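# Latch the two PUSH HOME drive blanks without moving the rack

## Task

Check the work order image to find the two drive blanks flagged PUSH HOME. Press each one into the loose, unfastened rack until it bottoms out and latches, and leave every other blank as it was. The rack may tip only a tiny amount, or the task fails, and it must finish in its original spot. The blanks must stay seated on their own once the robot lets go. Nothing may be knocked or placed off the table.

## Robot and tools

ROBOT. There are two arms, left_arm and right_arm. Each has six revolute joints and a parallel gripper. Their URDF root links sit in the scene frame at left_arm (-0.023, +0.237, 0) m with quat_wxyz (+1.000, 0, 0, -0.028), and right_arm (+0.031, -0.321, 0) m with quat_wxyz (+0.996, 0, 0, -0.092). Both are turned only slightly about z.

SCENE FRAME. The origin is on the table top midway between the arms. +z is up, +x reaches out over the table, and left_arm is on the +y side. The arm names do not say which side of a camera image anything is on.

GRIPPER. The fingers extend along the gripper's +z axis and close along its y axis. end_effector_position is the point between the finger pads, roughly 1 cm short of the tips. For pushing, a closed gripper or its fingertips can serve as the pusher.

execute_actions. Its argument "actions" holds zero or one item. An empty list makes no move and returns the state together with camera pictures. A motion item is {"rows": [...], "steps": n}. rows holds 1 to 15 rows, and steps is 5 to 15, defaulting to 15. Each step lasts 1/30 s. Row k is used on step k, and the final row repeats for any remaining steps. A wait item is {"steps": n} with n up to 300 and no rows; it sends nothing new. The optional "pictures": true adds images to a motion or wait result. A refused call moves nothing.

ROW LAYOUT. Every row is one flat list of 14 numbers covering both arms, even when only one arm moves. The first seven are left_arm: waist, shoulder, elbow, wrist pitch, wrist yaw, wrist roll, opening. The next seven are right_arm in the same order. Joint values are absolute target angles in radians, on the same scale as Joint positions; they are not offsets. Opening runs from -1 (closed) to +1 (fully open) and is also absolute.

JOINT RANGES (rad), the same for both arms: waist -2.880..2.880, shoulder 0.000..3.142, elbow 0.000..3.019, wrist pitch -1.693..1.571, wrist yaw -1.571..1.571, wrist roll -2.094..2.094. A call is refused when a target exceeds an end by over 0.019 and also lies beyond the joint's last reported angle. The true ends can differ from these by up to 0.019. A target past the true end is clipped to it, and the result may then say "joint sent to its limit", which can refer to an earlier action. If that line is absent, do not assume there is room left.

MOTION LIMITS. On each step, the commanded angle may lead the measured angle by at most 0.264 (waist), 0.32 (shoulder), 0.276 (elbow), 0.33 (wrist pitch), 0.186 (wrist yaw) and 0.522 (wrist roll) rad. When targets would move a gripper over 70 mm from where it is now, all that arm's targets are pulled back toward the current angles. Distant targets therefore need several actions. Between calls the arms keep heading to the last row until they settle or a step is HELD.

KEPT BACK. A result is captured 5 steps before its action finishes. Those last steps run afterwards, and the next action starts only once they are done, so the reported state lags slightly.

RESULTS. The state line reads left_arm: ... | right_arm: ..., giving each gripper's end_effector_position (m) and end_effector_quat_wxyz in the scene frame. It can be off a little, more so at full reach. Joint positions and Joint velocities list, per arm, the six joints (rad, rad/s) and then the pad gap (m, m/s; 0.094 means fully open). grip_measured shows the measured opening on the command scale, and each gripper may be off by about 1 mm. "joint command not followed" means the clearance check changed or blocked joint targets on some steps while the rest of the row still ran. HELD marks steps where a row was wholly or partly not sent. MOTOR HOT appears at 85 °C. An OVER-TEMPERATURE FAULT at 100 °C makes that arm go limp and fall.

GRIPPING. To hold something, command an opening around 0.03 below grip_measured; a smaller gap grips more lightly. The pad force limit is roughly 50 to 62 N, and lower for parts under about 2 mm thick.

zoom_image. Arguments: camera (cam_high, cam_low, cam_left_wrist or cam_right_wrist) and region [x0, y0, x1, y1] in pixels of that camera's latest 504x504 image, with the origin at the top-left and a size of at most 504 by 504. It returns a sharper crop. Intrinsics are supplied for projecting pixels.

Replying without a tool call ends everything.

ORDER. Look first, read the work order, and zoom to match its labels to the rack slots. Approach each marked blank along its slot axis and press steadily until it stops and latches. Then back off and check that it stays seated and that the rack has not shifted. Finish with finished_scene.

AVOID. Do not shove the unsecured rack sideways, tip it, or push hard enough to slide it. Avoid slams, drops, arms hitting or pressing on each other, knocking items off the table, and long loaded holds that heat the motors.

Each tool is called after "Request:" by a JSON object that holds its "api" and its "payload".

Reference images:

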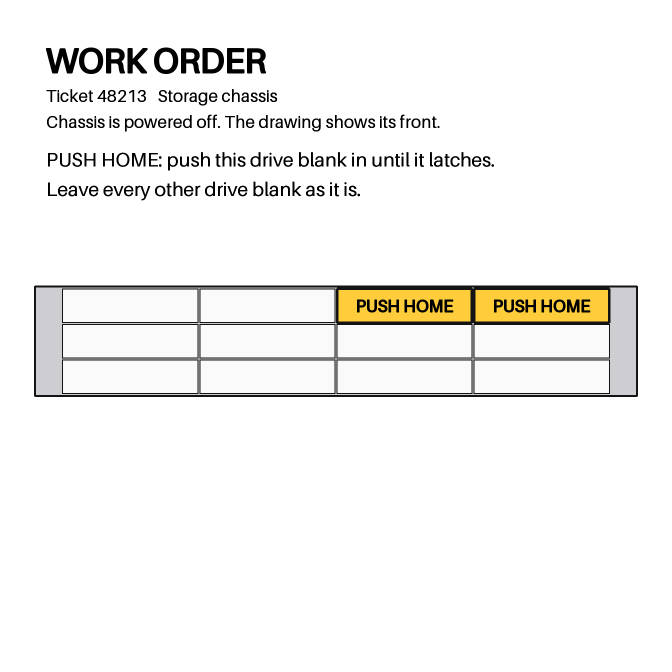

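## Session

Request:
{"api": "execute_actions", "payload": {"actions": []}}

Scene clock: 0.00 s of 5100.00 s.
left_arm: end_effector_position=(+0.3041, -0.1301, +0.1448) grip_measured=+1.000 end_effector_quat_wxyz=(-0.004, -0.005, +1.000, +0.006) | right_arm: end_effector_position=(+0.3618, -0.4638, +0.1293) grip_measured=+1.000 end_effector_quat_wxyz=(+0.148, +0.878, +0.449, +0.081)
Joint positions: left_arm=[-0.787  1.675  1.384 -1.294 -0.003 -0.853  0.094] | right_arm=[-0.185  1.142  0.762 -0.861  0.075  1.814  0.094]
Joint velocities: left_arm=[ 0.005  0.005  0.017 -0.017 -0.007 -0.007  0.   ] | right_arm=[-0.015 -0.005  0.007 -0.012 -0.081 -0.007  0.   ]

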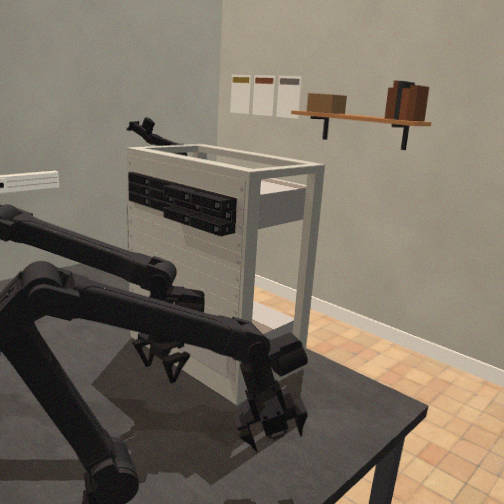

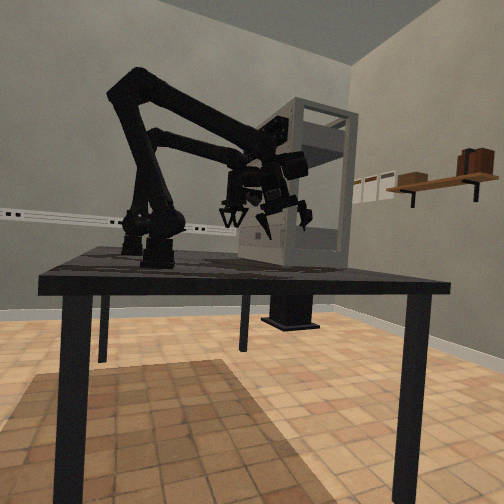

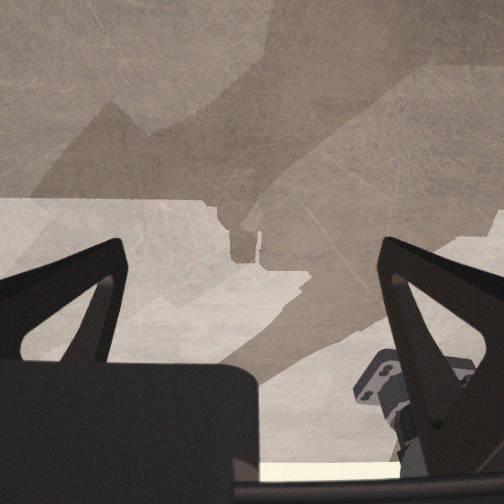

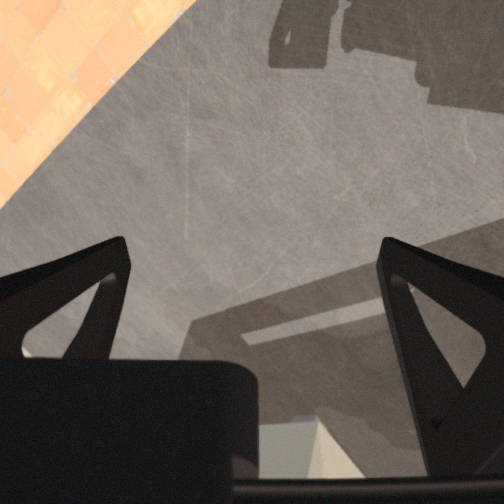

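Request:
{"api": "execute_actions", "payload": {"actions": [{"rows":[[-0.3,0.41,0.83,-1.3,0,0,1,-0.185,0.41,0.83,-0.86,0,0,-1]]}]}}

Request:
{"api": "execute_actions", "payload": {"actions": [{"steps":40}]}}

Request:
{"api": "execute_actions", "payload": {"actions": [{"rows":[[0.056,0.41,0.83,-0.1,0,0,1,0.4,0.41,0.83,-0.1,0,0,-1]]}]}}

Request:
{"api": "execute_actions", "payload": {"actions": [{"steps":30}], "pictures": true}}

Request:
{"api": "zoom_image", "payload": {"camera": "cam_high", "region": [100,100,340,280]}}

Scene clock: 0.83 s of 5100.00 s.
left_arm: end_effector_position=(+0.2735, +0.0613, +0.1343) grip_measured=+1.000 end_effector_quat_wxyz=(-0.034, +0.046, +0.998, +0.017) | right_arm: end_effector_position=(+0.3334, -0.4403, +0.2814) grip_measured=-0.985 end_effector_quat_wxyz=(+0.347, +0.689, +0.613, +0.173)
Joint positions: left_arm=[-0.477  1.352  0.989 -1.285  0.002 -0.439  0.094] | right_arm=[-0.185  0.676  0.762 -0.861  0.007  1.314  0.001]
Joint velocities: left_arm=[ 1.441 -1.411 -1.209 -0.007 -0.022  1.458  0.   ] | right_arm=[-0.005 -1.792  0.007 -0.012 -0.022 -1.56  -0.003]
Steps of this call (steps 1 to 15: nothing new was sent; steps 16 to 25: the first 10 steps of this action). Readings (joint positions):
16: left_arm=[-0.781 1.668 1.371 -1.289 -0.001 -0.824] | right_arm=[-0.185 1.131 0.762 -0.861 0.059 1.776]
17: left_arm=[-0.771 1.647 1.339 -1.283 0.002 -0.783] | right_arm=[-0.185 1.107 0.760 -0.861 0.041 1.724]
19: left_arm=[-0.723 1.589 1.254 -1.283 0.002 -0.703] | right_arm=[-0.185 1.023 0.761 -0.861 0.022 1.622]
23: left_arm=[-0.570 1.441 1.078 -1.284 0.002 -0.535] | right_arm=[-0.185 0.797 0.762 -0.861 0.009 1.417]
25: the state above

Scene clock: 2.17 s of 5100.00 s.
left_arm: end_effector_position=(+0.1724, +0.1658, +0.3078) grip_measured=+1.000 end_effector_quat_wxyz=(+0.331, +0.158, +0.928, -0.059) | right_arm: end_effector_position=(+0.2853, -0.4208, +0.3900) grip_measured=-0.987 end_effector_quat_wxyz=(+0.523, +0.162, +0.831, -0.096)
Joint positions: left_arm=[-0.292  0.412  0.826 -1.298 -0.002 -0.011  0.094] | right_arm=[-0.185  0.411  0.822 -0.861  0.003  0.012  0.001]
Joint velocities: left_arm=[-0.005 -0.005 -0.007 -0.017 -0.037 -0.022  0.   ] | right_arm=[ 0.005 -0.015 -0.007  0.002  0.007 -0.022 -0.001]
Kept back: nothing.
Steps of this call (steps 1 to 5: the last 5 steps of your previous action; steps 6 to 40: the robot went on to your last target). Readings (joint positions):
1: left_arm=[-0.428 1.301 0.947 -1.285 0.001 -0.387] | right_arm=[-0.185 0.616 0.764 -0.861 0.007 1.257]
2: left_arm=[-0.382 1.242 0.908 -1.286 0.000 -0.334] | right_arm=[-0.185 0.556 0.766 -0.861 0.005 1.188]
4: left_arm=[-0.311 1.101 0.849 -1.290 -0.003 -0.241] | right_arm=[-0.185 0.452 0.778 -0.861 0.004 1.006]
8: left_arm=[-0.286 0.774 0.826 -1.294 -0.003 -0.130] | right_arm=[-0.185 0.368 0.820 -0.861 0.004 0.618]
40: the state above

Scene clock: 2.50 s of 5100.00 s.
left_arm: end_effector_position=(+0.2761, +0.2414, +0.5072) grip_measured=+1.000 end_effector_quat_wxyz=(+0.726, -0.009, +0.688, +0.004) | right_arm: end_effector_position=(+0.3177, -0.2577, +0.5498) grip_measured=-0.987 end_effector_quat_wxyz=(+0.780, -0.065, +0.616, +0.090)
Joint positions: left_arm=[ 0.072  0.411  0.814 -0.349 -0.003 -0.008  0.094] | right_arm=[ 0.402  0.413  0.811 -0.163 -0.003  0.011  0.001]
Joint velocities: left_arm=[-0.151 -0.015  0.002  3.065  0.051 -0.007  0.   ] | right_arm=[ 0.825 -0.054  0.002  0.852 -0.007 -0.007  0.   ]
Steps of this call (steps 1 to 10: the first 10 steps of this action). Readings (joint positions):
1: left_arm=[-0.272 0.411 0.822 -1.255 0.005 -0.009] | right_arm=[-0.170 0.410 0.818 -0.820 0.007 0.012]
2: left_arm=[-0.208 0.409 0.815 -1.157 0.007 -0.008] | right_arm=[-0.121 0.410 0.811 -0.734 0.008 0.012]
4: left_arm=[-0.046 0.411 0.814 -0.966 0.004 -0.008] | right_arm=[0.017 0.415 0.810 -0.574 0.007 0.012]
8: left_arm=[0.080 0.411 0.814 -0.554 -0.003 -0.008] | right_arm=[0.307 0.415 0.810 -0.260 0.002 0.012]
10: the state above

Scene clock: 3.50 s of 5100.00 s.
left_arm: end_effector_position=(+0.2653, +0.2385, +0.5638) grip_measured=+1.000 end_effector_quat_wxyz=(+0.801, -0.005, +0.598, -0.000) | right_arm: end_effector_position=(+0.3137, -0.2558, +0.5601) grip_measured=-0.987 end_effector_quat_wxyz=(+0.792, -0.066, +0.599, +0.095)
Joint positions: left_arm=[ 0.063  0.408  0.814 -0.118 -0.002 -0.008  0.094] | right_arm=[ 0.411  0.411  0.811 -0.122 -0.003  0.011  0.001]
Joint velocities: left_arm=[-0.015  0.005  0.002  0.002 -0.051 -0.007  0.   ] | right_arm=[-0.005 -0.005  0.002 -0.017 -0.007 -0.007 -0.002]
Kept back: nothing.
Steps of this call (steps 1 to 5: the last 5 steps of your previous action; steps 6 to 30: the robot went on to your last target). Readings (joint positions):
1: left_arm=[0.067 0.411 0.814 -0.258 -0.002 -0.008] | right_arm=[0.420 0.412 0.811 -0.141 -0.003 0.011]
2: left_arm=[0.064 0.410 0.814 -0.193 -0.002 -0.008] | right_arm=[0.424 0.411 0.811 -0.131 -0.003 0.011]
4: left_arm=[0.063 0.408 0.814 -0.134 -0.002 -0.008] | right_arm=[0.419 0.411 0.811 -0.124 -0.003 0.011]
8: left_arm=[0.063 0.408 0.814 -0.119 -0.002 -0.008] | right_arm=[0.411 0.411 0.811 -0.122 -0.003 0.011]
30: the state above
All arms were judged still, so your last target was given up. Only a new action makes them travel on or press farther. Fingers that are still opening or closing keep moving.

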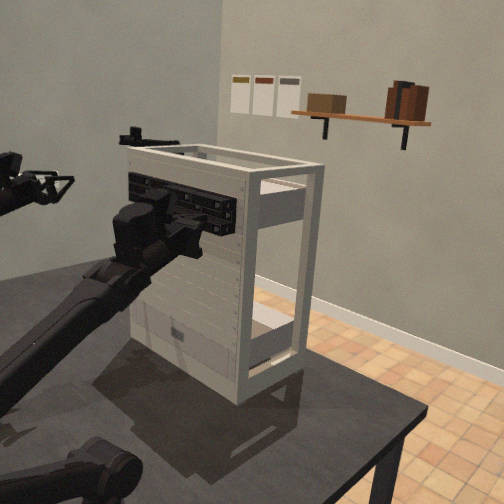

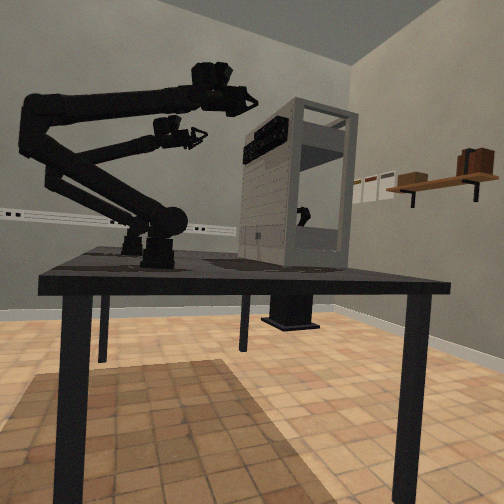

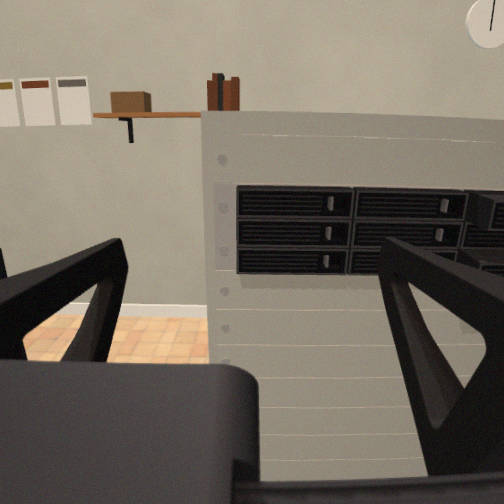

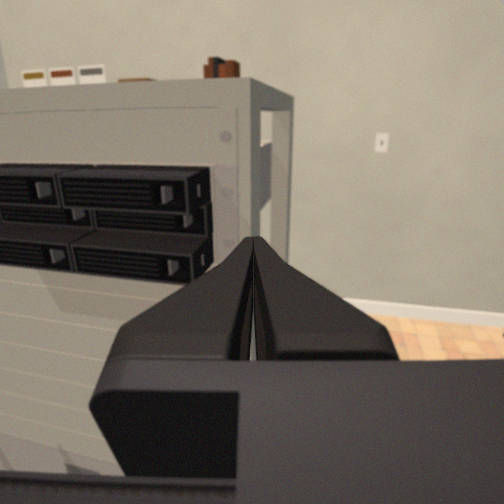

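Region (100, 100, 340, 280) of cam_high's 504x504 image, scaled by 2.100, with more detail than that image has; it fills the top 378 rows of this view, and the rest is white.

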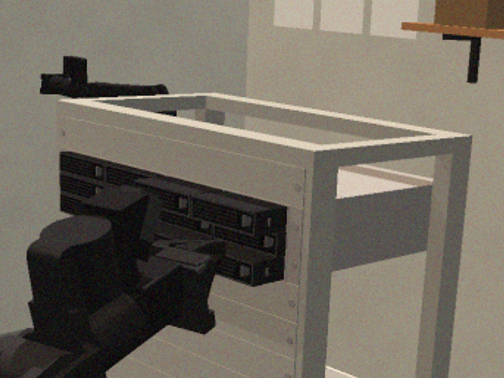

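Request:
{"api": "execute_actions", "payload": {"actions": [{"rows":[[-0.2,1.0,2.0,-1.0,0,0,-1,0.94,0.6,0.95,-0.3,0.757,0,-1]]}]}}

Request:
{"api": "execute_actions", "payload": {"actions": [{"steps":25}]}}

Request:
{"api": "execute_actions", "payload": {"actions": [{"rows":[[-0.2,1.66,2.43,-1.0,0,0,-1,0.94,0.847,1.085,-0.2,0.757,0,-1]]}]}}

Request:
{"api": "execute_actions", "payload": {"actions": [{"steps":25}], "pictures": true}}

Scene clock: 4.70 s of 5100.00 s.
left_arm: end_effector_position=(+0.3963, +0.1276, +0.5198) grip_measured=-0.977 end_effector_quat_wxyz=(+0.520, +0.104, +0.845, -0.068) | right_arm: end_effector_position=(+0.3423, -0.1735, +0.5194) grip_measured=-0.987 end_effector_quat_wxyz=(+0.707, -0.013, +0.707, +0.019)
Joint positions: left_arm=[-0.198  0.965  1.369 -0.87  -0.001 -0.008  0.001] | right_arm=[ 0.972  0.636  0.926 -0.289  0.742  0.009  0.001]
Joint velocities: left_arm=[-0.083  1.89   2.01  -2.083  0.037  0.007 -0.003] | right_arm=[-0.005 -0.005  0.012 -0.022  0.212 -0.022 -0.001]
Steps of this call (steps 1 to 26: nothing new was sent; steps 27 to 36: the first 10 steps of this action). Readings (joint positions):
27: left_arm=[0.050 0.419 0.828 -0.152 -0.006 -0.008] | right_arm=[0.430 0.422 0.822 -0.149 0.076 0.010]
28: left_arm=[0.012 0.446 0.864 -0.223 -0.007 -0.008] | right_arm=[0.485 0.447 0.850 -0.198 0.176 0.010]
30: left_arm=[-0.083 0.545 0.961 -0.358 -0.006 -0.008] | right_arm=[0.646 0.525 0.907 -0.248 0.374 0.010]
34: left_arm=[-0.185 0.818 1.211 -0.675 -0.001 -0.008] | right_arm=[0.943 0.626 0.926 -0.281 0.713 0.009]
36: the state above

Scene clock: 5.53 s of 5100.00 s.
left_arm: end_effector_position=(+0.3545, +0.1380, +0.7364) grip_measured=-0.978 end_effector_quat_wxyz=(+0.645, +0.093, +0.754, -0.085) | right_arm: end_effector_position=(+0.3353, -0.1929, +0.5299) grip_measured=-0.987 end_effector_quat_wxyz=(+0.716, +0.009, +0.697, +0.015)
Joint positions: left_arm=[-0.199  1.043  1.876 -0.988 -0.001 -0.008  0.001] | right_arm=[ 0.949  0.6    0.926 -0.289  0.755  0.009  0.001]
Joint velocities: left_arm=[ 0.005 -0.112  0.545 -0.032  0.022  0.066 -0.   ] | right_arm=[-0.005 -0.005  0.017 -0.017  0.007 -0.037  0.001]
Kept back: nothing.
Steps of this call (steps 1 to 5: the last 5 steps of your previous action; steps 6 to 25: the robot went on to your last target). Readings (joint positions):
1: left_arm=[-0.199 1.019 1.425 -0.914 -0.001 -0.008] | right_arm=[0.970 0.633 0.926 -0.289 0.749 0.009]
2: left_arm=[-0.199 1.053 1.459 -0.926 -0.001 -0.008] | right_arm=[0.964 0.629 0.926 -0.289 0.752 0.009]
4: left_arm=[-0.199 1.080 1.492 -0.941 -0.001 -0.008] | right_arm=[0.954 0.616 0.926 -0.289 0.754 0.009]
8: left_arm=[-0.199 1.079 1.543 -0.967 -0.001 -0.008] | right_arm=[0.949 0.600 0.926 -0.289 0.755 0.009]
25: the state above

Scene clock: 5.87 s of 5100.00 s.
left_arm: end_effector_position=(+0.4335, +0.1174, +0.8147) grip_measured=-0.978 end_effector_quat_wxyz=(+0.685, +0.089, +0.717, -0.090) | right_arm: end_effector_position=(+0.4078, -0.1239, +0.5287) grip_measured=-0.987 end_effector_quat_wxyz=(+0.699, -0.007, +0.715, -0.002)
Joint positions: left_arm=[-0.199  1.347  2.298 -0.996 -0.001 -0.008  0.001] | right_arm=[ 0.949  0.883  1.064 -0.212  0.757  0.009  0.001]
Joint velocities: left_arm=[ 0.005  0.904  0.393 -0.032 -0.037 -0.081  0.001] | right_arm=[ 0.005  0.044 -0.042  0.002 -0.066 -0.095 -0.   ]
Steps of this call (steps 1 to 10: the first 10 steps of this action). Readings (joint positions):
1: left_arm=[-0.199 1.051 1.903 -0.992 -0.001 -0.008] | right_arm=[0.949 0.612 0.933 -0.284 0.758 0.009]
2: left_arm=[-0.199 1.068 1.953 -0.996 -0.001 -0.008] | right_arm=[0.949 0.641 0.957 -0.270 0.760 0.009]
4: left_arm=[-0.199 1.129 2.062 -0.996 -0.001 -0.008] | right_arm=[0.949 0.738 1.028 -0.237 0.760 0.009]
8: left_arm=[-0.199 1.281 2.254 -0.996 -0.001 -0.008] | right_arm=[0.949 0.867 1.070 -0.212 0.757 0.009]
10: the state above

Scene clock: 6.70 s of 5100.00 s.
left_arm: end_effector_position=(+0.6143, +0.0702, +0.6705) grip_measured=-0.978 end_effector_quat_wxyz=(+0.586, +0.099, +0.801, -0.077) | right_arm: end_effector_position=(+0.3973, -0.1340, +0.5420) grip_measured=-0.987 end_effector_quat_wxyz=(+0.708, +0.002, +0.706, +0.007)
Joint positions: left_arm=[-0.199  1.681  2.379 -1.004 -0.001 -0.008  0.001] | right_arm=[ 0.949  0.847  1.063 -0.212  0.757  0.009  0.001]
Joint velocities: left_arm=[-0.005 -0.093  0.051  0.007 -0.007  0.037  0.   ] | right_arm=[ 0.005 -0.015 -0.012  0.007  0.007 -0.022  0.001]
Kept back: nothing.
Steps of this call (steps 1 to 5: the last 5 steps of your previous action; steps 6 to 25: the robot went on to your last target). Readings (joint positions):
1: left_arm=[-0.199 1.377 2.309 -0.996 -0.001 -0.008] | right_arm=[0.949 0.883 1.063 -0.212 0.757 0.009]
2: left_arm=[-0.199 1.407 2.316 -0.996 -0.001 -0.008] | right_arm=[0.949 0.881 1.063 -0.212 0.757 0.009]
4: left_arm=[-0.199 1.470 2.330 -0.996 -0.001 -0.008] | right_arm=[0.949 0.869 1.063 -0.212 0.757 0.009]
8: left_arm=[-0.199 1.612 2.373 -0.996 -0.001 -0.008] | right_arm=[0.949 0.850 1.063 -0.212 0.757 0.009]
25: the state above

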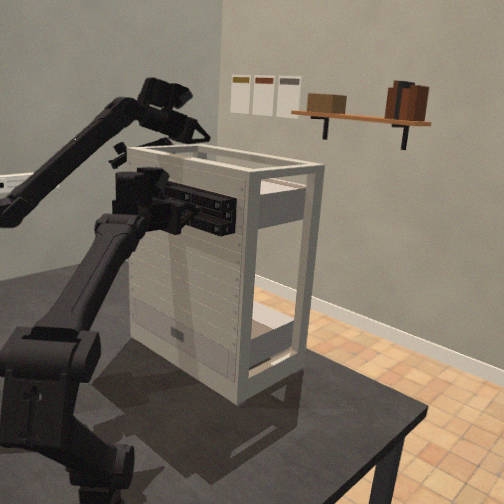

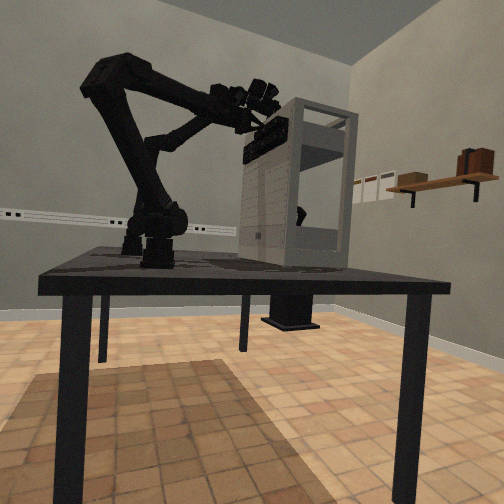

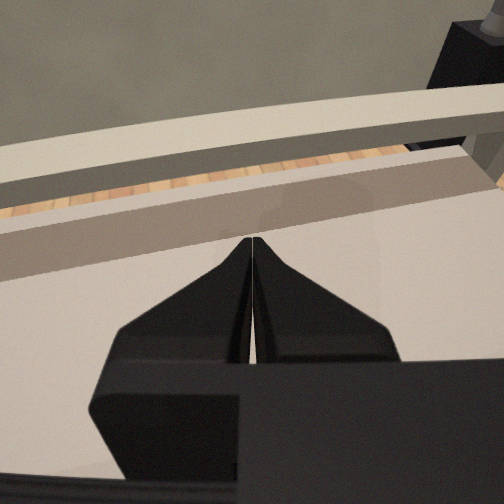

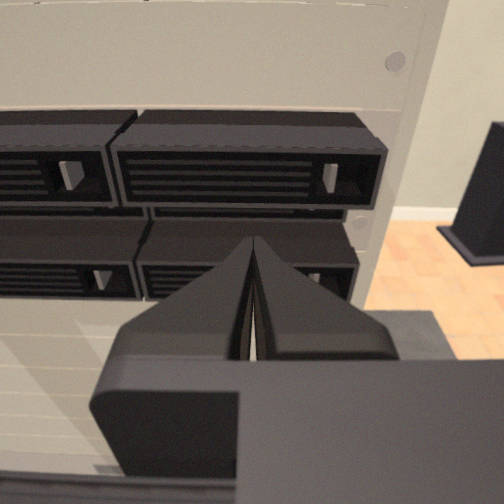

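Request:
{"api": "execute_actions", "payload": {"actions": [{"rows":[[-0.2,1.66,2.43,-1.05,0,0,-1,0.93,0.855,1.1,-0.21,0.75,0,-1],[-0.2,1.66,2.43,-1.08,0,0,-1,0.92,0.862,1.115,-0.215,0.74,0,-1],[-0.2,1.66,2.43,-1.11,0,0,-1,0.91,0.87,1.125,-0.22,0.73,0,-1],[-0.2,1.66,2.43,-1.14,0,0,-1,0.9,0.882,1.132,-0.23,0.72,0,-1],[-0.2,1.66,2.43,-1.17,0,0,-1,0.9,0.882,1.132,-0.23,0.72,0,-1],[-0.2,1.66,2.43,-1.2,0,0,-1,0.9,0.882,1.132,-0.23,0.72,0,-1],[-0.2,1.66,2.43,-1.23,0,0,-1,0.9,0.882,1.132,-0.23,0.72,0,-1],[-0.2,1.66,2.43,-1.26,0,0,-1,0.9,0.882,1.132,-0.23,0.72,0,-1]]}]}}

Request:
{"api": "execute_actions", "payload": {"actions": [{"steps":15}], "pictures": true}}

Scene clock: 7.43 s of 5100.00 s.
left_arm: end_effector_position=(+0.5887, +0.0769, +0.6280) grip_measured=-0.979 end_effector_quat_wxyz=(+0.499, +0.106, +0.858, -0.066) | right_arm: end_effector_position=(+0.4112, -0.1380, +0.5467) grip_measured=-0.987 end_effector_quat_wxyz=(+0.708, +0.004, +0.706, +0.003)
Joint positions: left_arm=[-0.199  1.675  2.386 -1.228 -0.001 -0.008  0.001] | right_arm=[ 0.907  0.872  1.089 -0.214  0.723  0.009  0.001]
Joint velocities: left_arm=[-0.005 -0.005 -0.012 -0.227  0.022 -0.022  0.   ] | right_arm=[-0.015  0.015 -0.002 -0.027  0.037 -0.037 -0.001]
Steps of this call (steps 1 to 12: the robot went on to your last target; steps 13 to 22: the first 10 steps of this action). Readings (joint positions):
13: left_arm=[-0.199 1.675 2.383 -1.010 -0.001 -0.008] | right_arm=[0.948 0.847 1.063 -0.212 0.755 0.009]
14: left_arm=[-0.199 1.675 2.383 -1.027 -0.001 -0.008] | right_arm=[0.947 0.847 1.064 -0.212 0.749 0.009]
16: left_arm=[-0.199 1.675 2.384 -1.076 -0.001 -0.008] | right_arm=[0.935 0.851 1.070 -0.213 0.731 0.009]
20: left_arm=[-0.199 1.675 2.384 -1.194 -0.001 -0.008] | right_arm=[0.910 0.869 1.089 -0.214 0.723 0.009]
22: the state above

Scene clock: 7.93 s of 5100.00 s.
left_arm: end_effector_position=(+0.5860, +0.0776, +0.6276) grip_measured=-0.979 end_effector_quat_wxyz=(+0.495, +0.107, +0.860, -0.065) | right_arm: end_effector_position=(+0.4114, -0.1377, +0.5464) grip_measured=-0.987 end_effector_quat_wxyz=(+0.708, +0.004, +0.707, +0.003)
Joint positions: left_arm=[-0.199  1.674  2.39  -1.242 -0.001 -0.008  0.001] | right_arm=[ 0.907  0.873  1.089 -0.214  0.723  0.009  0.001]
Joint velocities: left_arm=[ 0.005 -0.015 -0.002 -0.002 -0.022 -0.037  0.   ] | right_arm=[-0.015 -0.015 -0.017  0.002  0.007 -0.037  0.001]
Kept back: nothing.
Steps of this call (steps 1 to 5: the last 5 steps of your previous action; steps 6 to 15: the robot went on to your last target). Readings (joint positions):
1: left_arm=[-0.199 1.675 2.387 -1.235 -0.001 -0.008] | right_arm=[0.907 0.873 1.089 -0.214 0.723 0.009]
2: left_arm=[-0.199 1.674 2.389 -1.238 -0.001 -0.008] | right_arm=[0.907 0.873 1.089 -0.214 0.723 0.009]
4: left_arm=[-0.199 1.674 2.390 -1.242 -0.001 -0.008] | right_arm=[0.907 0.873 1.089 -0.214 0.723 0.009]
8: left_arm=[-0.199 1.674 2.390 -1.242 -0.001 -0.008] | right_arm=[0.907 0.873 1.089 -0.214 0.723 0.009]
15: the state above

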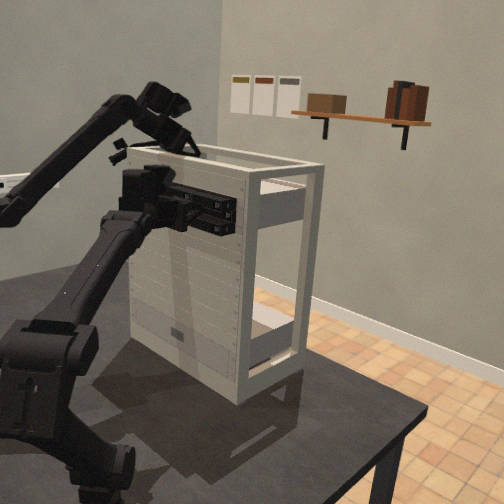

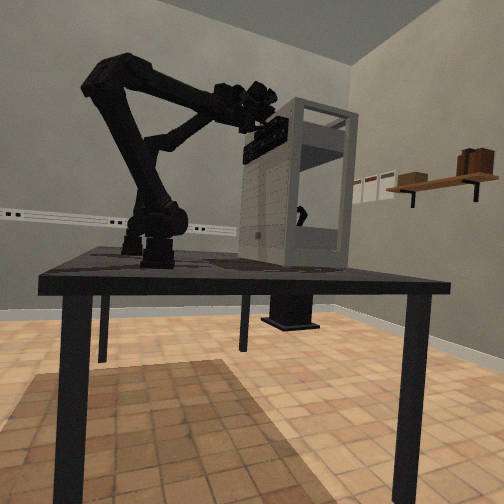

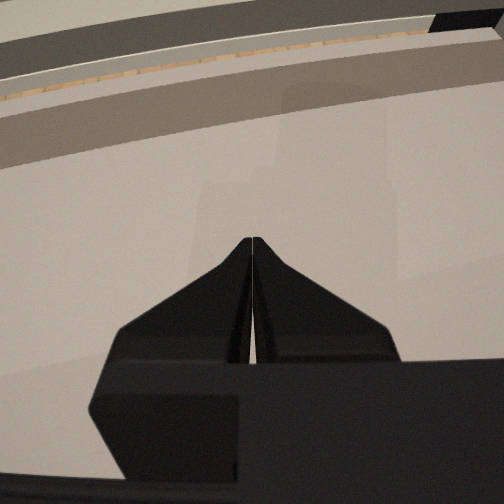

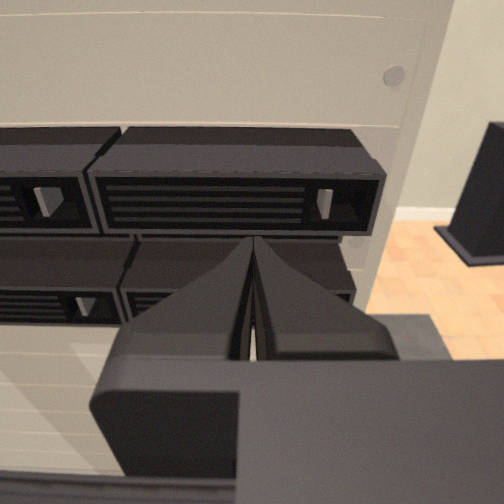

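Request:
{"api": "execute_actions", "payload": {"actions": [{"rows":[[-0.2,1.66,2.39,-1.3,0,0,-1,0.9,0.882,1.155,-0.23,0.72,0,-1],[-0.2,1.66,2.39,-1.32,0,0,-1,0.9,0.882,1.155,-0.23,0.72,0,-1],[-0.2,1.66,2.39,-1.34,0,0,-1,0.9,0.882,1.155,-0.23,0.72,0,-1],[-0.2,1.66,2.39,-1.34,0,0,-1,0.9,0.882,1.155,-0.23,0.72,0,-1],[-0.2,1.66,2.39,-1.34,0,0,-1,0.89,0.894,1.163,-0.225,0.71,0,-1],[-0.2,1.66,2.39,-1.34,0,0,-1,0.88,0.906,1.17,-0.22,0.70,0,-1],[-0.2,1.66,2.39,-1.34,0,0,-1,0.87,0.918,1.177,-0.215,0.69,0,-1],[-0.2,1.66,2.39,-1.34,0,0,-1,0.86,0.93,1.184,-0.21,0.68,0,-1],[-0.2,1.66,2.39,-1.34,0,0,-1,0.85,0.945,1.19,-0.205,0.665,0,-1]]}]}}

Request:
{"api": "execute_actions", "payload": {"actions": [{"steps":15}], "pictures": true}}

Scene clock: 8.57 s of 5100.00 s.
left_arm: end_effector_position=(+0.5689, +0.0821, +0.6272) grip_measured=-0.979 end_effector_quat_wxyz=(+0.478, +0.108, +0.869, -0.063) | right_arm: end_effector_position=(+0.4236, -0.1352, +0.5665) grip_measured=-0.987 end_effector_quat_wxyz=(+0.714, +0.002, +0.700, +0.015)
Joint positions: left_arm=[-0.199  1.654  2.39  -1.301 -0.001 -0.008  0.001] | right_arm=[ 0.877  0.905  1.146 -0.216  0.672  0.009  0.001]
Joint velocities: left_arm=[-0.024 -0.005 -0.017  0.007 -0.022 -0.037  0.   ] | right_arm=[-0.288  0.317  0.242  0.002 -0.125 -0.007 -0.002]
Steps of this call (steps 1 to 9: the robot went on to your last target; steps 10 to 19: the first 10 steps of this action). Readings (joint positions):
10: left_arm=[-0.199 1.674 2.390 -1.246 -0.001 -0.008] | right_arm=[0.907 0.873 1.090 -0.215 0.723 0.009]
11: left_arm=[-0.199 1.673 2.390 -1.251 -0.001 -0.008] | right_arm=[0.907 0.874 1.094 -0.216 0.723 0.009]
13: left_arm=[-0.199 1.667 2.390 -1.268 -0.001 -0.008] | right_arm=[0.907 0.874 1.102 -0.216 0.723 0.009]
17: left_arm=[-0.199 1.655 2.390 -1.298 -0.001 -0.008] | right_arm=[0.895 0.886 1.128 -0.216 0.691 0.009]
19: the state above

Scene clock: 9.07 s of 5100.00 s.
left_arm: end_effector_position=(+0.5689, +0.0821, +0.6272) grip_measured=-0.979 end_effector_quat_wxyz=(+0.478, +0.108, +0.869, -0.063) | right_arm: end_effector_position=(+0.4295, -0.1350, +0.5664) grip_measured=-0.987 end_effector_quat_wxyz=(+0.713, +0.003, +0.701, +0.012)
Joint positions: left_arm=[-0.199  1.654  2.39  -1.301 -0.001 -0.008  0.001] | right_arm=[ 0.867  0.92   1.156 -0.216  0.669  0.009  0.001]
Joint velocities: left_arm=[-0.005 -0.015 -0.027 -0.017  0.007 -0.007 -0.   ] | right_arm=[-0.015 -0.005  0.007 -0.012 -0.022  0.037  0.001]
Kept back: nothing.
Steps of this call (steps 1 to 5: the last 5 steps of your previous action; steps 6 to 15: the robot went on to your last target). Readings (joint positions):
1: left_arm=[-0.199 1.654 2.390 -1.301 -0.001 -0.008] | right_arm=[0.870 0.914 1.152 -0.216 0.669 0.009]
2: left_arm=[-0.199 1.654 2.390 -1.301 -0.001 -0.008] | right_arm=[0.868 0.919 1.155 -0.216 0.669 0.009]
4: left_arm=[-0.199 1.654 2.390 -1.301 -0.001 -0.008] | right_arm=[0.867 0.920 1.156 -0.216 0.669 0.009]
8: left_arm=[-0.199 1.654 2.390 -1.301 -0.001 -0.008] | right_arm=[0.867 0.920 1.156 -0.216 0.669 0.009]
15: the state above

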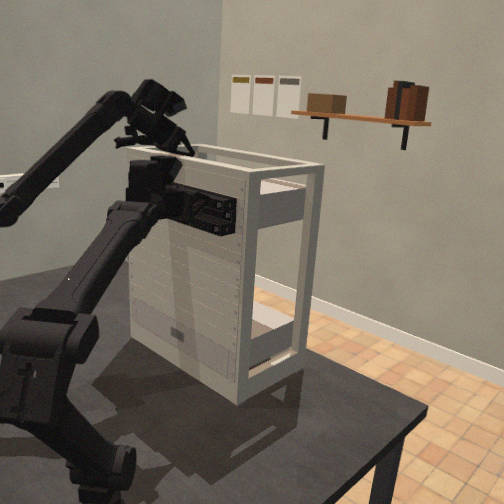

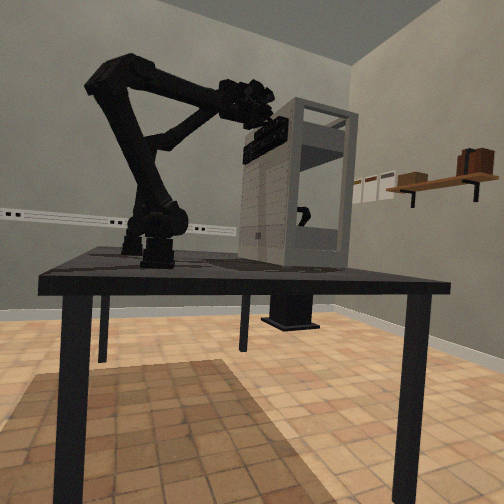

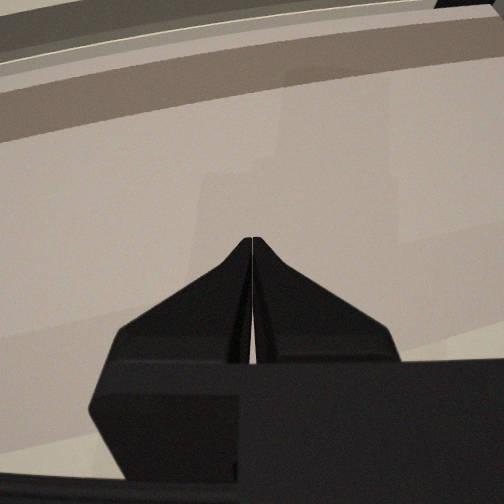

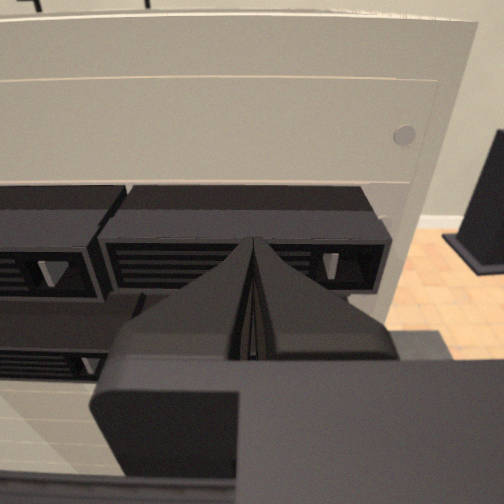

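Request:
{"api": "execute_actions", "payload": {"actions": [{"rows":[[-0.2,1.68,2.37,-1.36,0,0,-1,0.87,0.91,1.135,-0.22,0.68,0,-1],[-0.2,1.68,2.37,-1.36,0,0,-1,0.87,0.91,1.135,-0.22,0.68,0,-1],[-0.2,1.68,2.37,-1.36,0,0,-1,0.87,0.91,1.135,-0.22,0.68,0,-1],[-0.2,1.68,2.37,-1.36,0,0,-1,0.87,0.92,1.135,-0.22,0.68,0,-1],[-0.2,1.68,2.37,-1.36,0,0,-1,0.86,0.935,1.15,-0.21,0.68,0,-1],[-0.2,1.68,2.37,-1.36,0,0,-1,0.85,0.947,1.16,-0.2,0.67,0,-1],[-0.2,1.68,2.37,-1.36,0,0,-1,0.84,0.959,1.17,-0.2,0.665,0,-1],[-0.2,1.68,2.37,-1.36,0,0,-1,0.83,0.97,1.177,-0.195,0.655,0,-1],[-0.2,1.68,2.37,-1.36,0,0,-1,0.82,0.98,1.183,-0.19,0.645,0,-1],[-0.2,1.68,2.37,-1.36,0,0,-1,0.81,0.99,1.189,-0.185,0.635,0,-1],[-0.2,1.68,2.37,-1.36,0,0,-1,0.80,1.0,1.195,-0.18,0.625,0,-1],[-0.2,1.68,2.37,-1.36,0,0,-1,0.79,1.01,1.2,-0.175,0.615,0,-1],[-0.2,1.68,2.37,-1.36,0,0,-1,0.78,1.02,1.205,-0.17,0.608,0,-1]]}]}}

Request:
{"api": "execute_actions", "payload": {"actions": [{"steps":18}], "pictures": true}}

Scene clock: 9.73 s of 5100.00 s.
left_arm: end_effector_position=(+0.5685, +0.0822, +0.6265) grip_measured=-0.979 end_effector_quat_wxyz=(+0.476, +0.108, +0.870, -0.063) | right_arm: end_effector_position=(+0.4349, -0.1356, +0.5569) grip_measured=-0.987 end_effector_quat_wxyz=(+0.708, -0.001, +0.706, +0.009)
Joint positions: left_arm=[-0.199  1.654  2.39  -1.305 -0.001 -0.008  0.001] | right_arm=[ 0.853  0.926  1.143 -0.213  0.654  0.009  0.001]
Joint velocities: left_arm=[-0.005 -0.005  0.002 -0.012 -0.022  0.022 -0.   ] | right_arm=[-0.249  0.171  0.085  0.051 -0.286  0.037 -0.001]
Steps of this call (steps 1 to 10: the robot went on to your last target; steps 11 to 20: the first 10 steps of this action). Readings (joint positions):
11: left_arm=[-0.199 1.654 2.390 -1.303 -0.001 -0.008] | right_arm=[0.867 0.919 1.155 -0.216 0.671 0.009]
12: left_arm=[-0.199 1.654 2.390 -1.303 -0.001 -0.008] | right_arm=[0.867 0.917 1.151 -0.216 0.675 0.009]
14: left_arm=[-0.199 1.654 2.390 -1.305 -0.001 -0.008] | right_arm=[0.867 0.915 1.140 -0.216 0.677 0.009]
18: left_arm=[-0.199 1.654 2.390 -1.305 -0.001 -0.008] | right_arm=[0.865 0.919 1.139 -0.216 0.672 0.009]
20: the state above

Scene clock: 10.33 s of 5100.00 s.
left_arm: end_effector_position=(+0.5685, +0.0822, +0.6265) grip_measured=-0.979 end_effector_quat_wxyz=(+0.476, +0.108, +0.870, -0.063) | right_arm: end_effector_position=(+0.4592, -0.1352, +0.5575) grip_measured=-0.987 end_effector_quat_wxyz=(+0.709, +0.000, +0.705, +0.009)
Joint positions: left_arm=[-0.199  1.654  2.39  -1.305 -0.001 -0.008  0.001] | right_arm=[ 0.808  0.978  1.172 -0.188  0.611  0.009  0.001]
Joint velocities: left_arm=[ 0.005 -0.015 -0.002 -0.007 -0.007  0.007  0.   ] | right_arm=[-0.005  0.005 -0.017 -0.002 -0.022 -0.037  0.   ]
Kept back: nothing.
Steps of this call (steps 1 to 5: the last 5 steps of your previous action; steps 6 to 18: the robot went on to your last target). Readings (joint positions):
1: left_arm=[-0.199 1.654 2.390 -1.305 -0.001 -0.008] | right_arm=[0.845 0.933 1.147 -0.210 0.642 0.009]
2: left_arm=[-0.199 1.654 2.390 -1.305 -0.001 -0.008] | right_arm=[0.836 0.942 1.151 -0.206 0.632 0.009]
4: left_arm=[-0.199 1.654 2.390 -1.305 -0.001 -0.008] | right_arm=[0.816 0.963 1.164 -0.195 0.615 0.009]
8: left_arm=[-0.199 1.654 2.390 -1.305 -0.001 -0.008] | right_arm=[0.808 0.978 1.172 -0.188 0.611 0.009]
18: the state above

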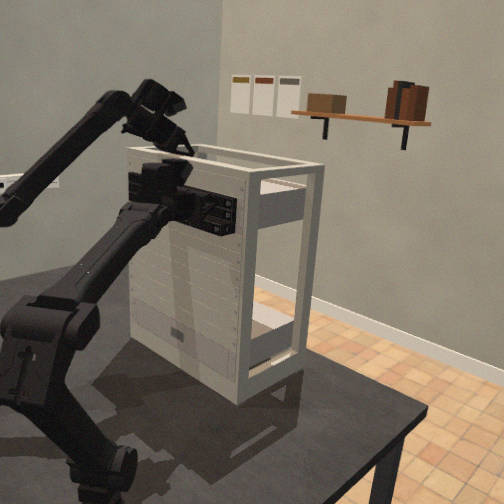

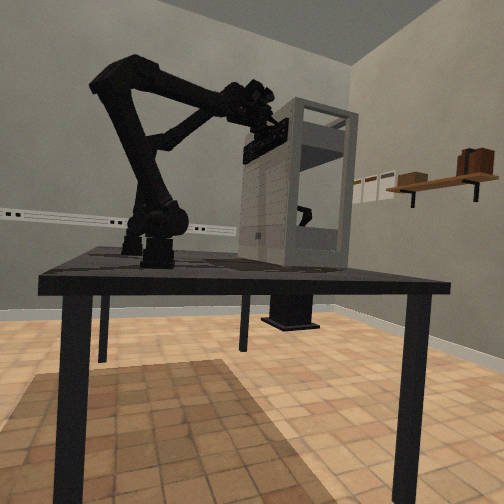

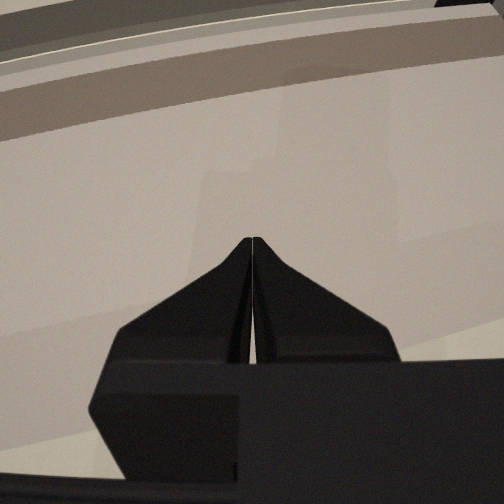

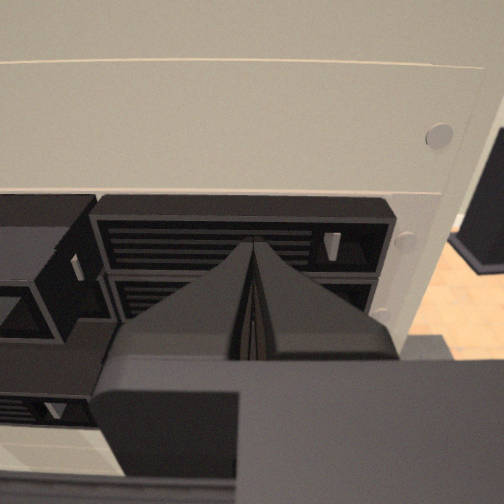

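Request:
{"api": "execute_actions", "payload": {"actions": [{"rows":[[-0.2,1.68,2.35,-1.38,0,0,-1,0.77,1.035,1.21,-0.17,0.608,0,-1],[-0.2,1.68,2.35,-1.38,0,0,-1,0.765,1.045,1.212,-0.17,0.608,0,-1],[-0.2,1.68,2.35,-1.38,0,0,-1,0.76,1.055,1.215,-0.17,0.608,0,-1],[-0.2,1.68,2.35,-1.38,0,0,-1,0.755,1.065,1.218,-0.17,0.608,0,-1]]}], "pictures": true}}

Scene clock: 10.80 s of 5100.00 s.
left_arm: end_effector_position=(+0.5683, +0.0822, +0.6261) grip_measured=-0.979 end_effector_quat_wxyz=(+0.476, +0.108, +0.871, -0.063) | right_arm: end_effector_position=(+0.4597, -0.1352, +0.5571) grip_measured=-0.987 end_effector_quat_wxyz=(+0.709, +0.001, +0.706, +0.008)
Joint positions: left_arm=[-0.199  1.654  2.39  -1.307 -0.001 -0.008  0.001] | right_arm=[ 0.808  0.979  1.172 -0.188  0.612  0.009  0.001]
Joint velocities: left_arm=[-0.015 -0.015  0.002 -0.007  0.051  0.007  0.001] | right_arm=[-0.005  0.005 -0.002  0.007  0.037 -0.066 -0.001]
Steps of this call (steps 1 to 4: the robot went on to your last target; steps 5 to 14: the first 10 steps of this action). Readings (joint positions):
5: left_arm=[-0.199 1.654 2.390 -1.306 -0.001 -0.008] | right_arm=[0.808 0.978 1.172 -0.188 0.611 0.009]
6: left_arm=[-0.199 1.654 2.390 -1.306 -0.001 -0.008] | right_arm=[0.808 0.978 1.172 -0.188 0.611 0.009]
8: left_arm=[-0.199 1.654 2.390 -1.307 -0.001 -0.008] | right_arm=[0.808 0.979 1.172 -0.188 0.612 0.009]
12: left_arm=[-0.199 1.654 2.390 -1.307 -0.001 -0.008] | right_arm=[0.808 0.979 1.172 -0.188 0.612 0.009]
14: the state above

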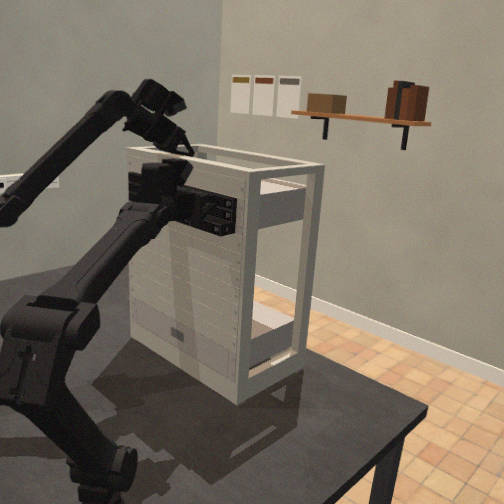

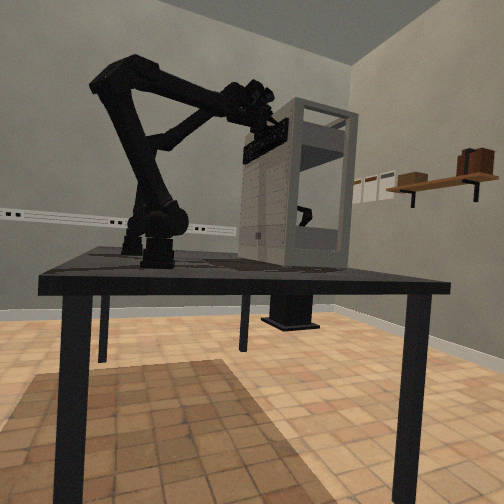

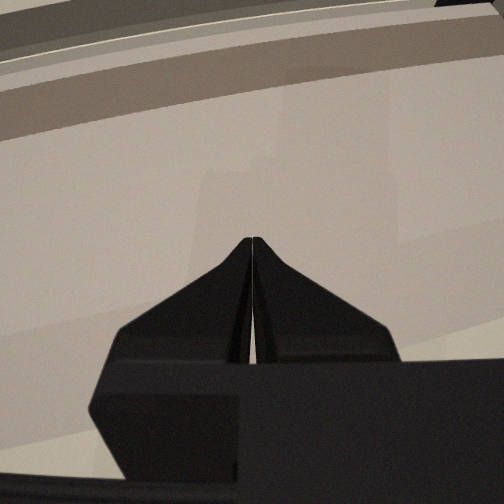

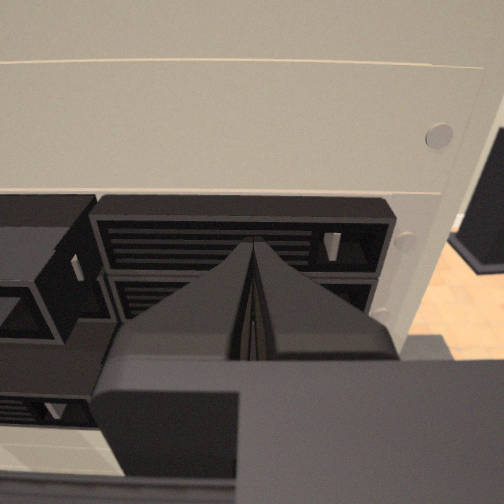

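Request:
{"api": "execute_actions", "payload": {"actions": [{"rows":[[-0.2,1.68,2.31,-1.43,0,0,-1,0.75,1.075,1.22,-0.18,0.612,0,-1],[-0.2,1.68,2.31,-1.43,0,0,-1,0.745,1.085,1.225,-0.18,0.612,0,-1],[-0.2,1.68,2.31,-1.43,0,0,-1,0.74,1.095,1.23,-0.18,0.612,0,-1],[-0.2,1.68,2.31,-1.43,0,0,-1,0.735,1.105,1.235,-0.18,0.612,0,-1],[-0.2,1.68,2.31,-1.43,0,0,-1,0.73,1.115,1.24,-0.18,0.612,0,-1]]}], "pictures": true}}

Request:
{"api": "zoom_image", "payload": {"camera": "cam_high", "region": [180,170,260,250]}}

Scene clock: 11.40 s of 5100.00 s.
left_arm: end_effector_position=(+0.5647, +0.0832, +0.6258) grip_measured=-0.979 end_effector_quat_wxyz=(+0.474, +0.108, +0.872, -0.062) | right_arm: end_effector_position=(+0.4609, -0.1354, +0.5570) grip_measured=-0.988 end_effector_quat_wxyz=(+0.708, +0.002, +0.706, +0.005)
Joint positions: left_arm=[-0.199  1.644  2.378 -1.308 -0.001 -0.008  0.001] | right_arm=[ 0.808  0.983  1.176 -0.189  0.618  0.009  0.001]
Joint velocities: left_arm=[-0.005  0.005 -0.007 -0.017 -0.037 -0.051  0.001] | right_arm=[ 0.005  0.005 -0.007  0.002  0.037  0.022 -0.   ]
Steps of this call (steps 1 to 5: the last 5 steps of your previous action; steps 6 to 8: the robot went on to your last target; steps 9 to 18: the first 10 steps of this action). Readings (joint positions):
9: left_arm=[-0.199 1.653 2.387 -1.308 -0.001 -0.008] | right_arm=[0.808 0.980 1.173 -0.188 0.613 0.009]
10: left_arm=[-0.199 1.651 2.385 -1.308 -0.001 -0.008] | right_arm=[0.808 0.981 1.174 -0.188 0.615 0.009]
12: left_arm=[-0.199 1.647 2.381 -1.308 -0.001 -0.008] | right_arm=[0.808 0.982 1.174 -0.188 0.617 0.009]
16: left_arm=[-0.199 1.644 2.378 -1.308 -0.001 -0.008] | right_arm=[0.808 0.983 1.176 -0.189 0.618 0.009]
18: the state above

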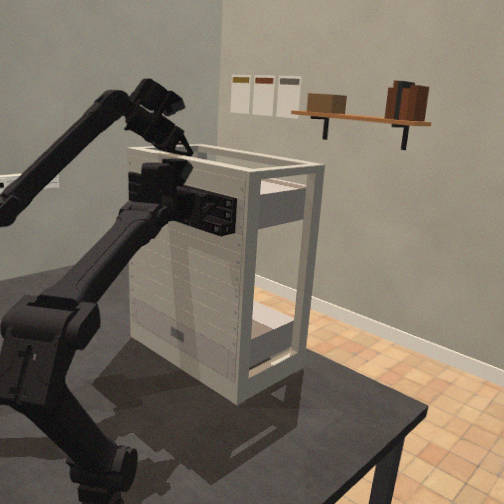

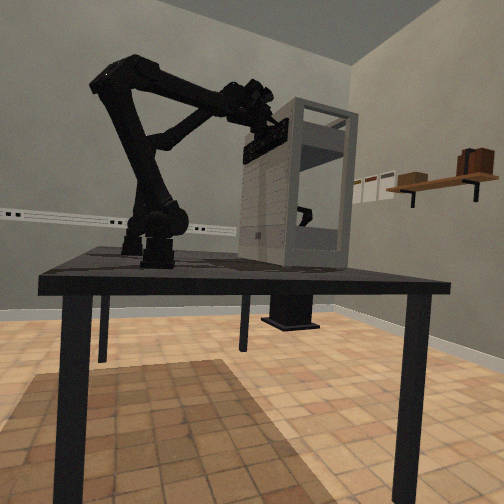

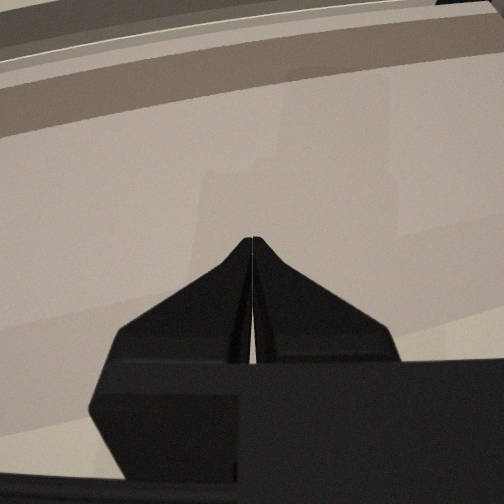

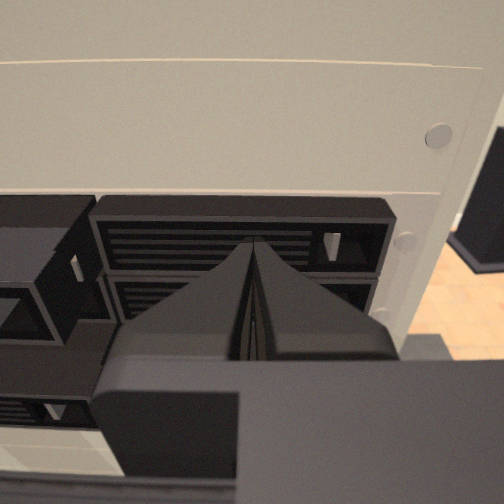

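Region (180, 170, 260, 250) of cam_high's 504x504 image, scaled by 6.300, with more detail than that image has.

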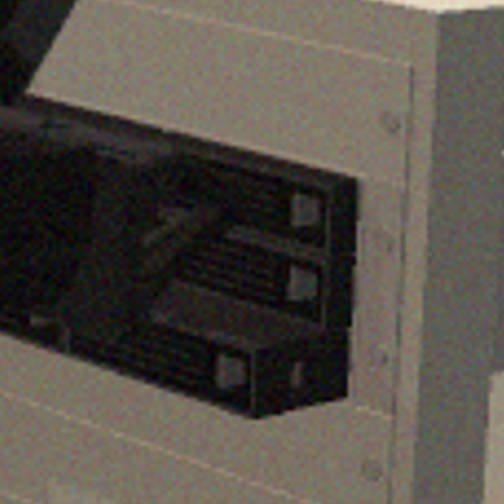

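Request:
{"api": "execute_actions", "payload": {"actions": [{"rows":[[-0.2,1.70,2.31,-1.43,0,0,-1,0.72,1.13,1.25,-0.18,0.60,0,-1],[-0.2,1.70,2.31,-1.43,0,0,-1,0.71,1.14,1.255,-0.18,0.59,0,-1],[-0.2,1.70,2.31,-1.43,0,0,-1,0.70,1.15,1.26,-0.17,0.59,0,-1],[-0.2,1.70,2.31,-1.43,0,0,-1,0.69,1.165,1.27,-0.16,0.58,0,-1]]}], "pictures": true}}

Scene clock: 11.97 s of 5100.00 s.
left_arm: end_effector_position=(+0.5647, +0.0832, +0.6258) grip_measured=-0.979 end_effector_quat_wxyz=(+0.474, +0.108, +0.872, -0.062) | right_arm: end_effector_position=(+0.4613, -0.1348, +0.5571) grip_measured=-0.988 end_effector_quat_wxyz=(+0.707, +0.000, +0.707, +0.006)
Joint positions: left_arm=[-0.199  1.644  2.378 -1.308 -0.001 -0.008  0.001] | right_arm=[ 0.807  0.984  1.178 -0.193  0.613  0.009  0.001]
Joint velocities: left_arm=[ 0.005  0.005  0.007 -0.002 -0.037 -0.022  0.   ] | right_arm=[-0.015 -0.015 -0.017  0.012 -0.022  0.037  0.   ]
Steps of this call (steps 1 to 5: the last 5 steps of your previous action; steps 6 to 7: the robot went on to your last target; steps 8 to 17: the first 10 steps of this action). Readings (joint positions):
8: left_arm=[-0.199 1.644 2.378 -1.308 -0.001 -0.008] | right_arm=[0.808 0.984 1.176 -0.189 0.618 0.009]
9: left_arm=[-0.199 1.644 2.378 -1.308 -0.001 -0.008] | right_arm=[0.808 0.984 1.178 -0.191 0.617 0.009]
11: left_arm=[-0.199 1.644 2.378 -1.308 -0.001 -0.008] | right_arm=[0.807 0.984 1.178 -0.193 0.615 0.009]
15: left_arm=[-0.199 1.644 2.378 -1.308 -0.001 -0.008] | right_arm=[0.807 0.984 1.178 -0.193 0.613 0.009]
17: the state above

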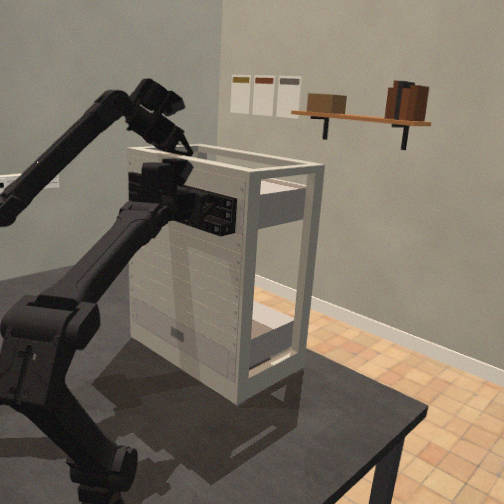

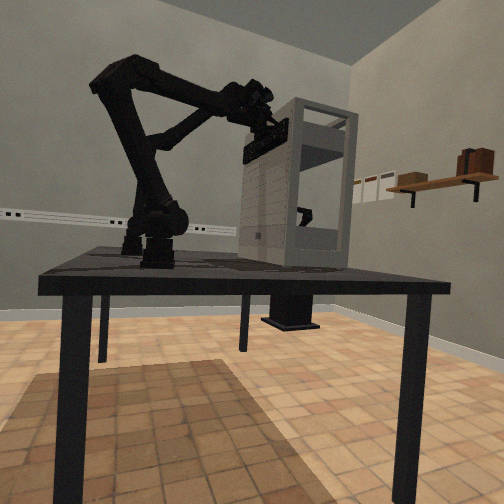

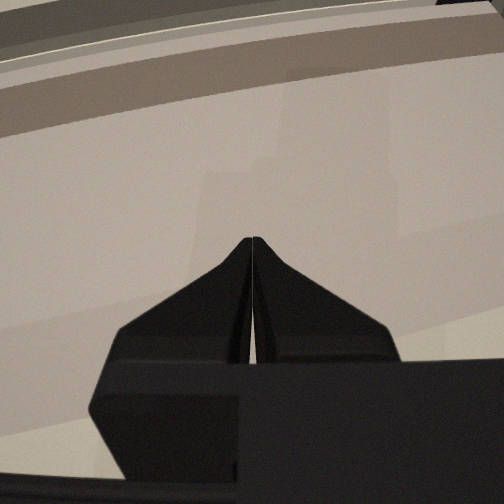

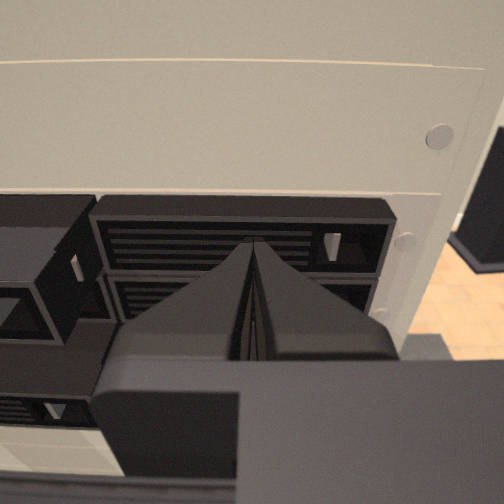

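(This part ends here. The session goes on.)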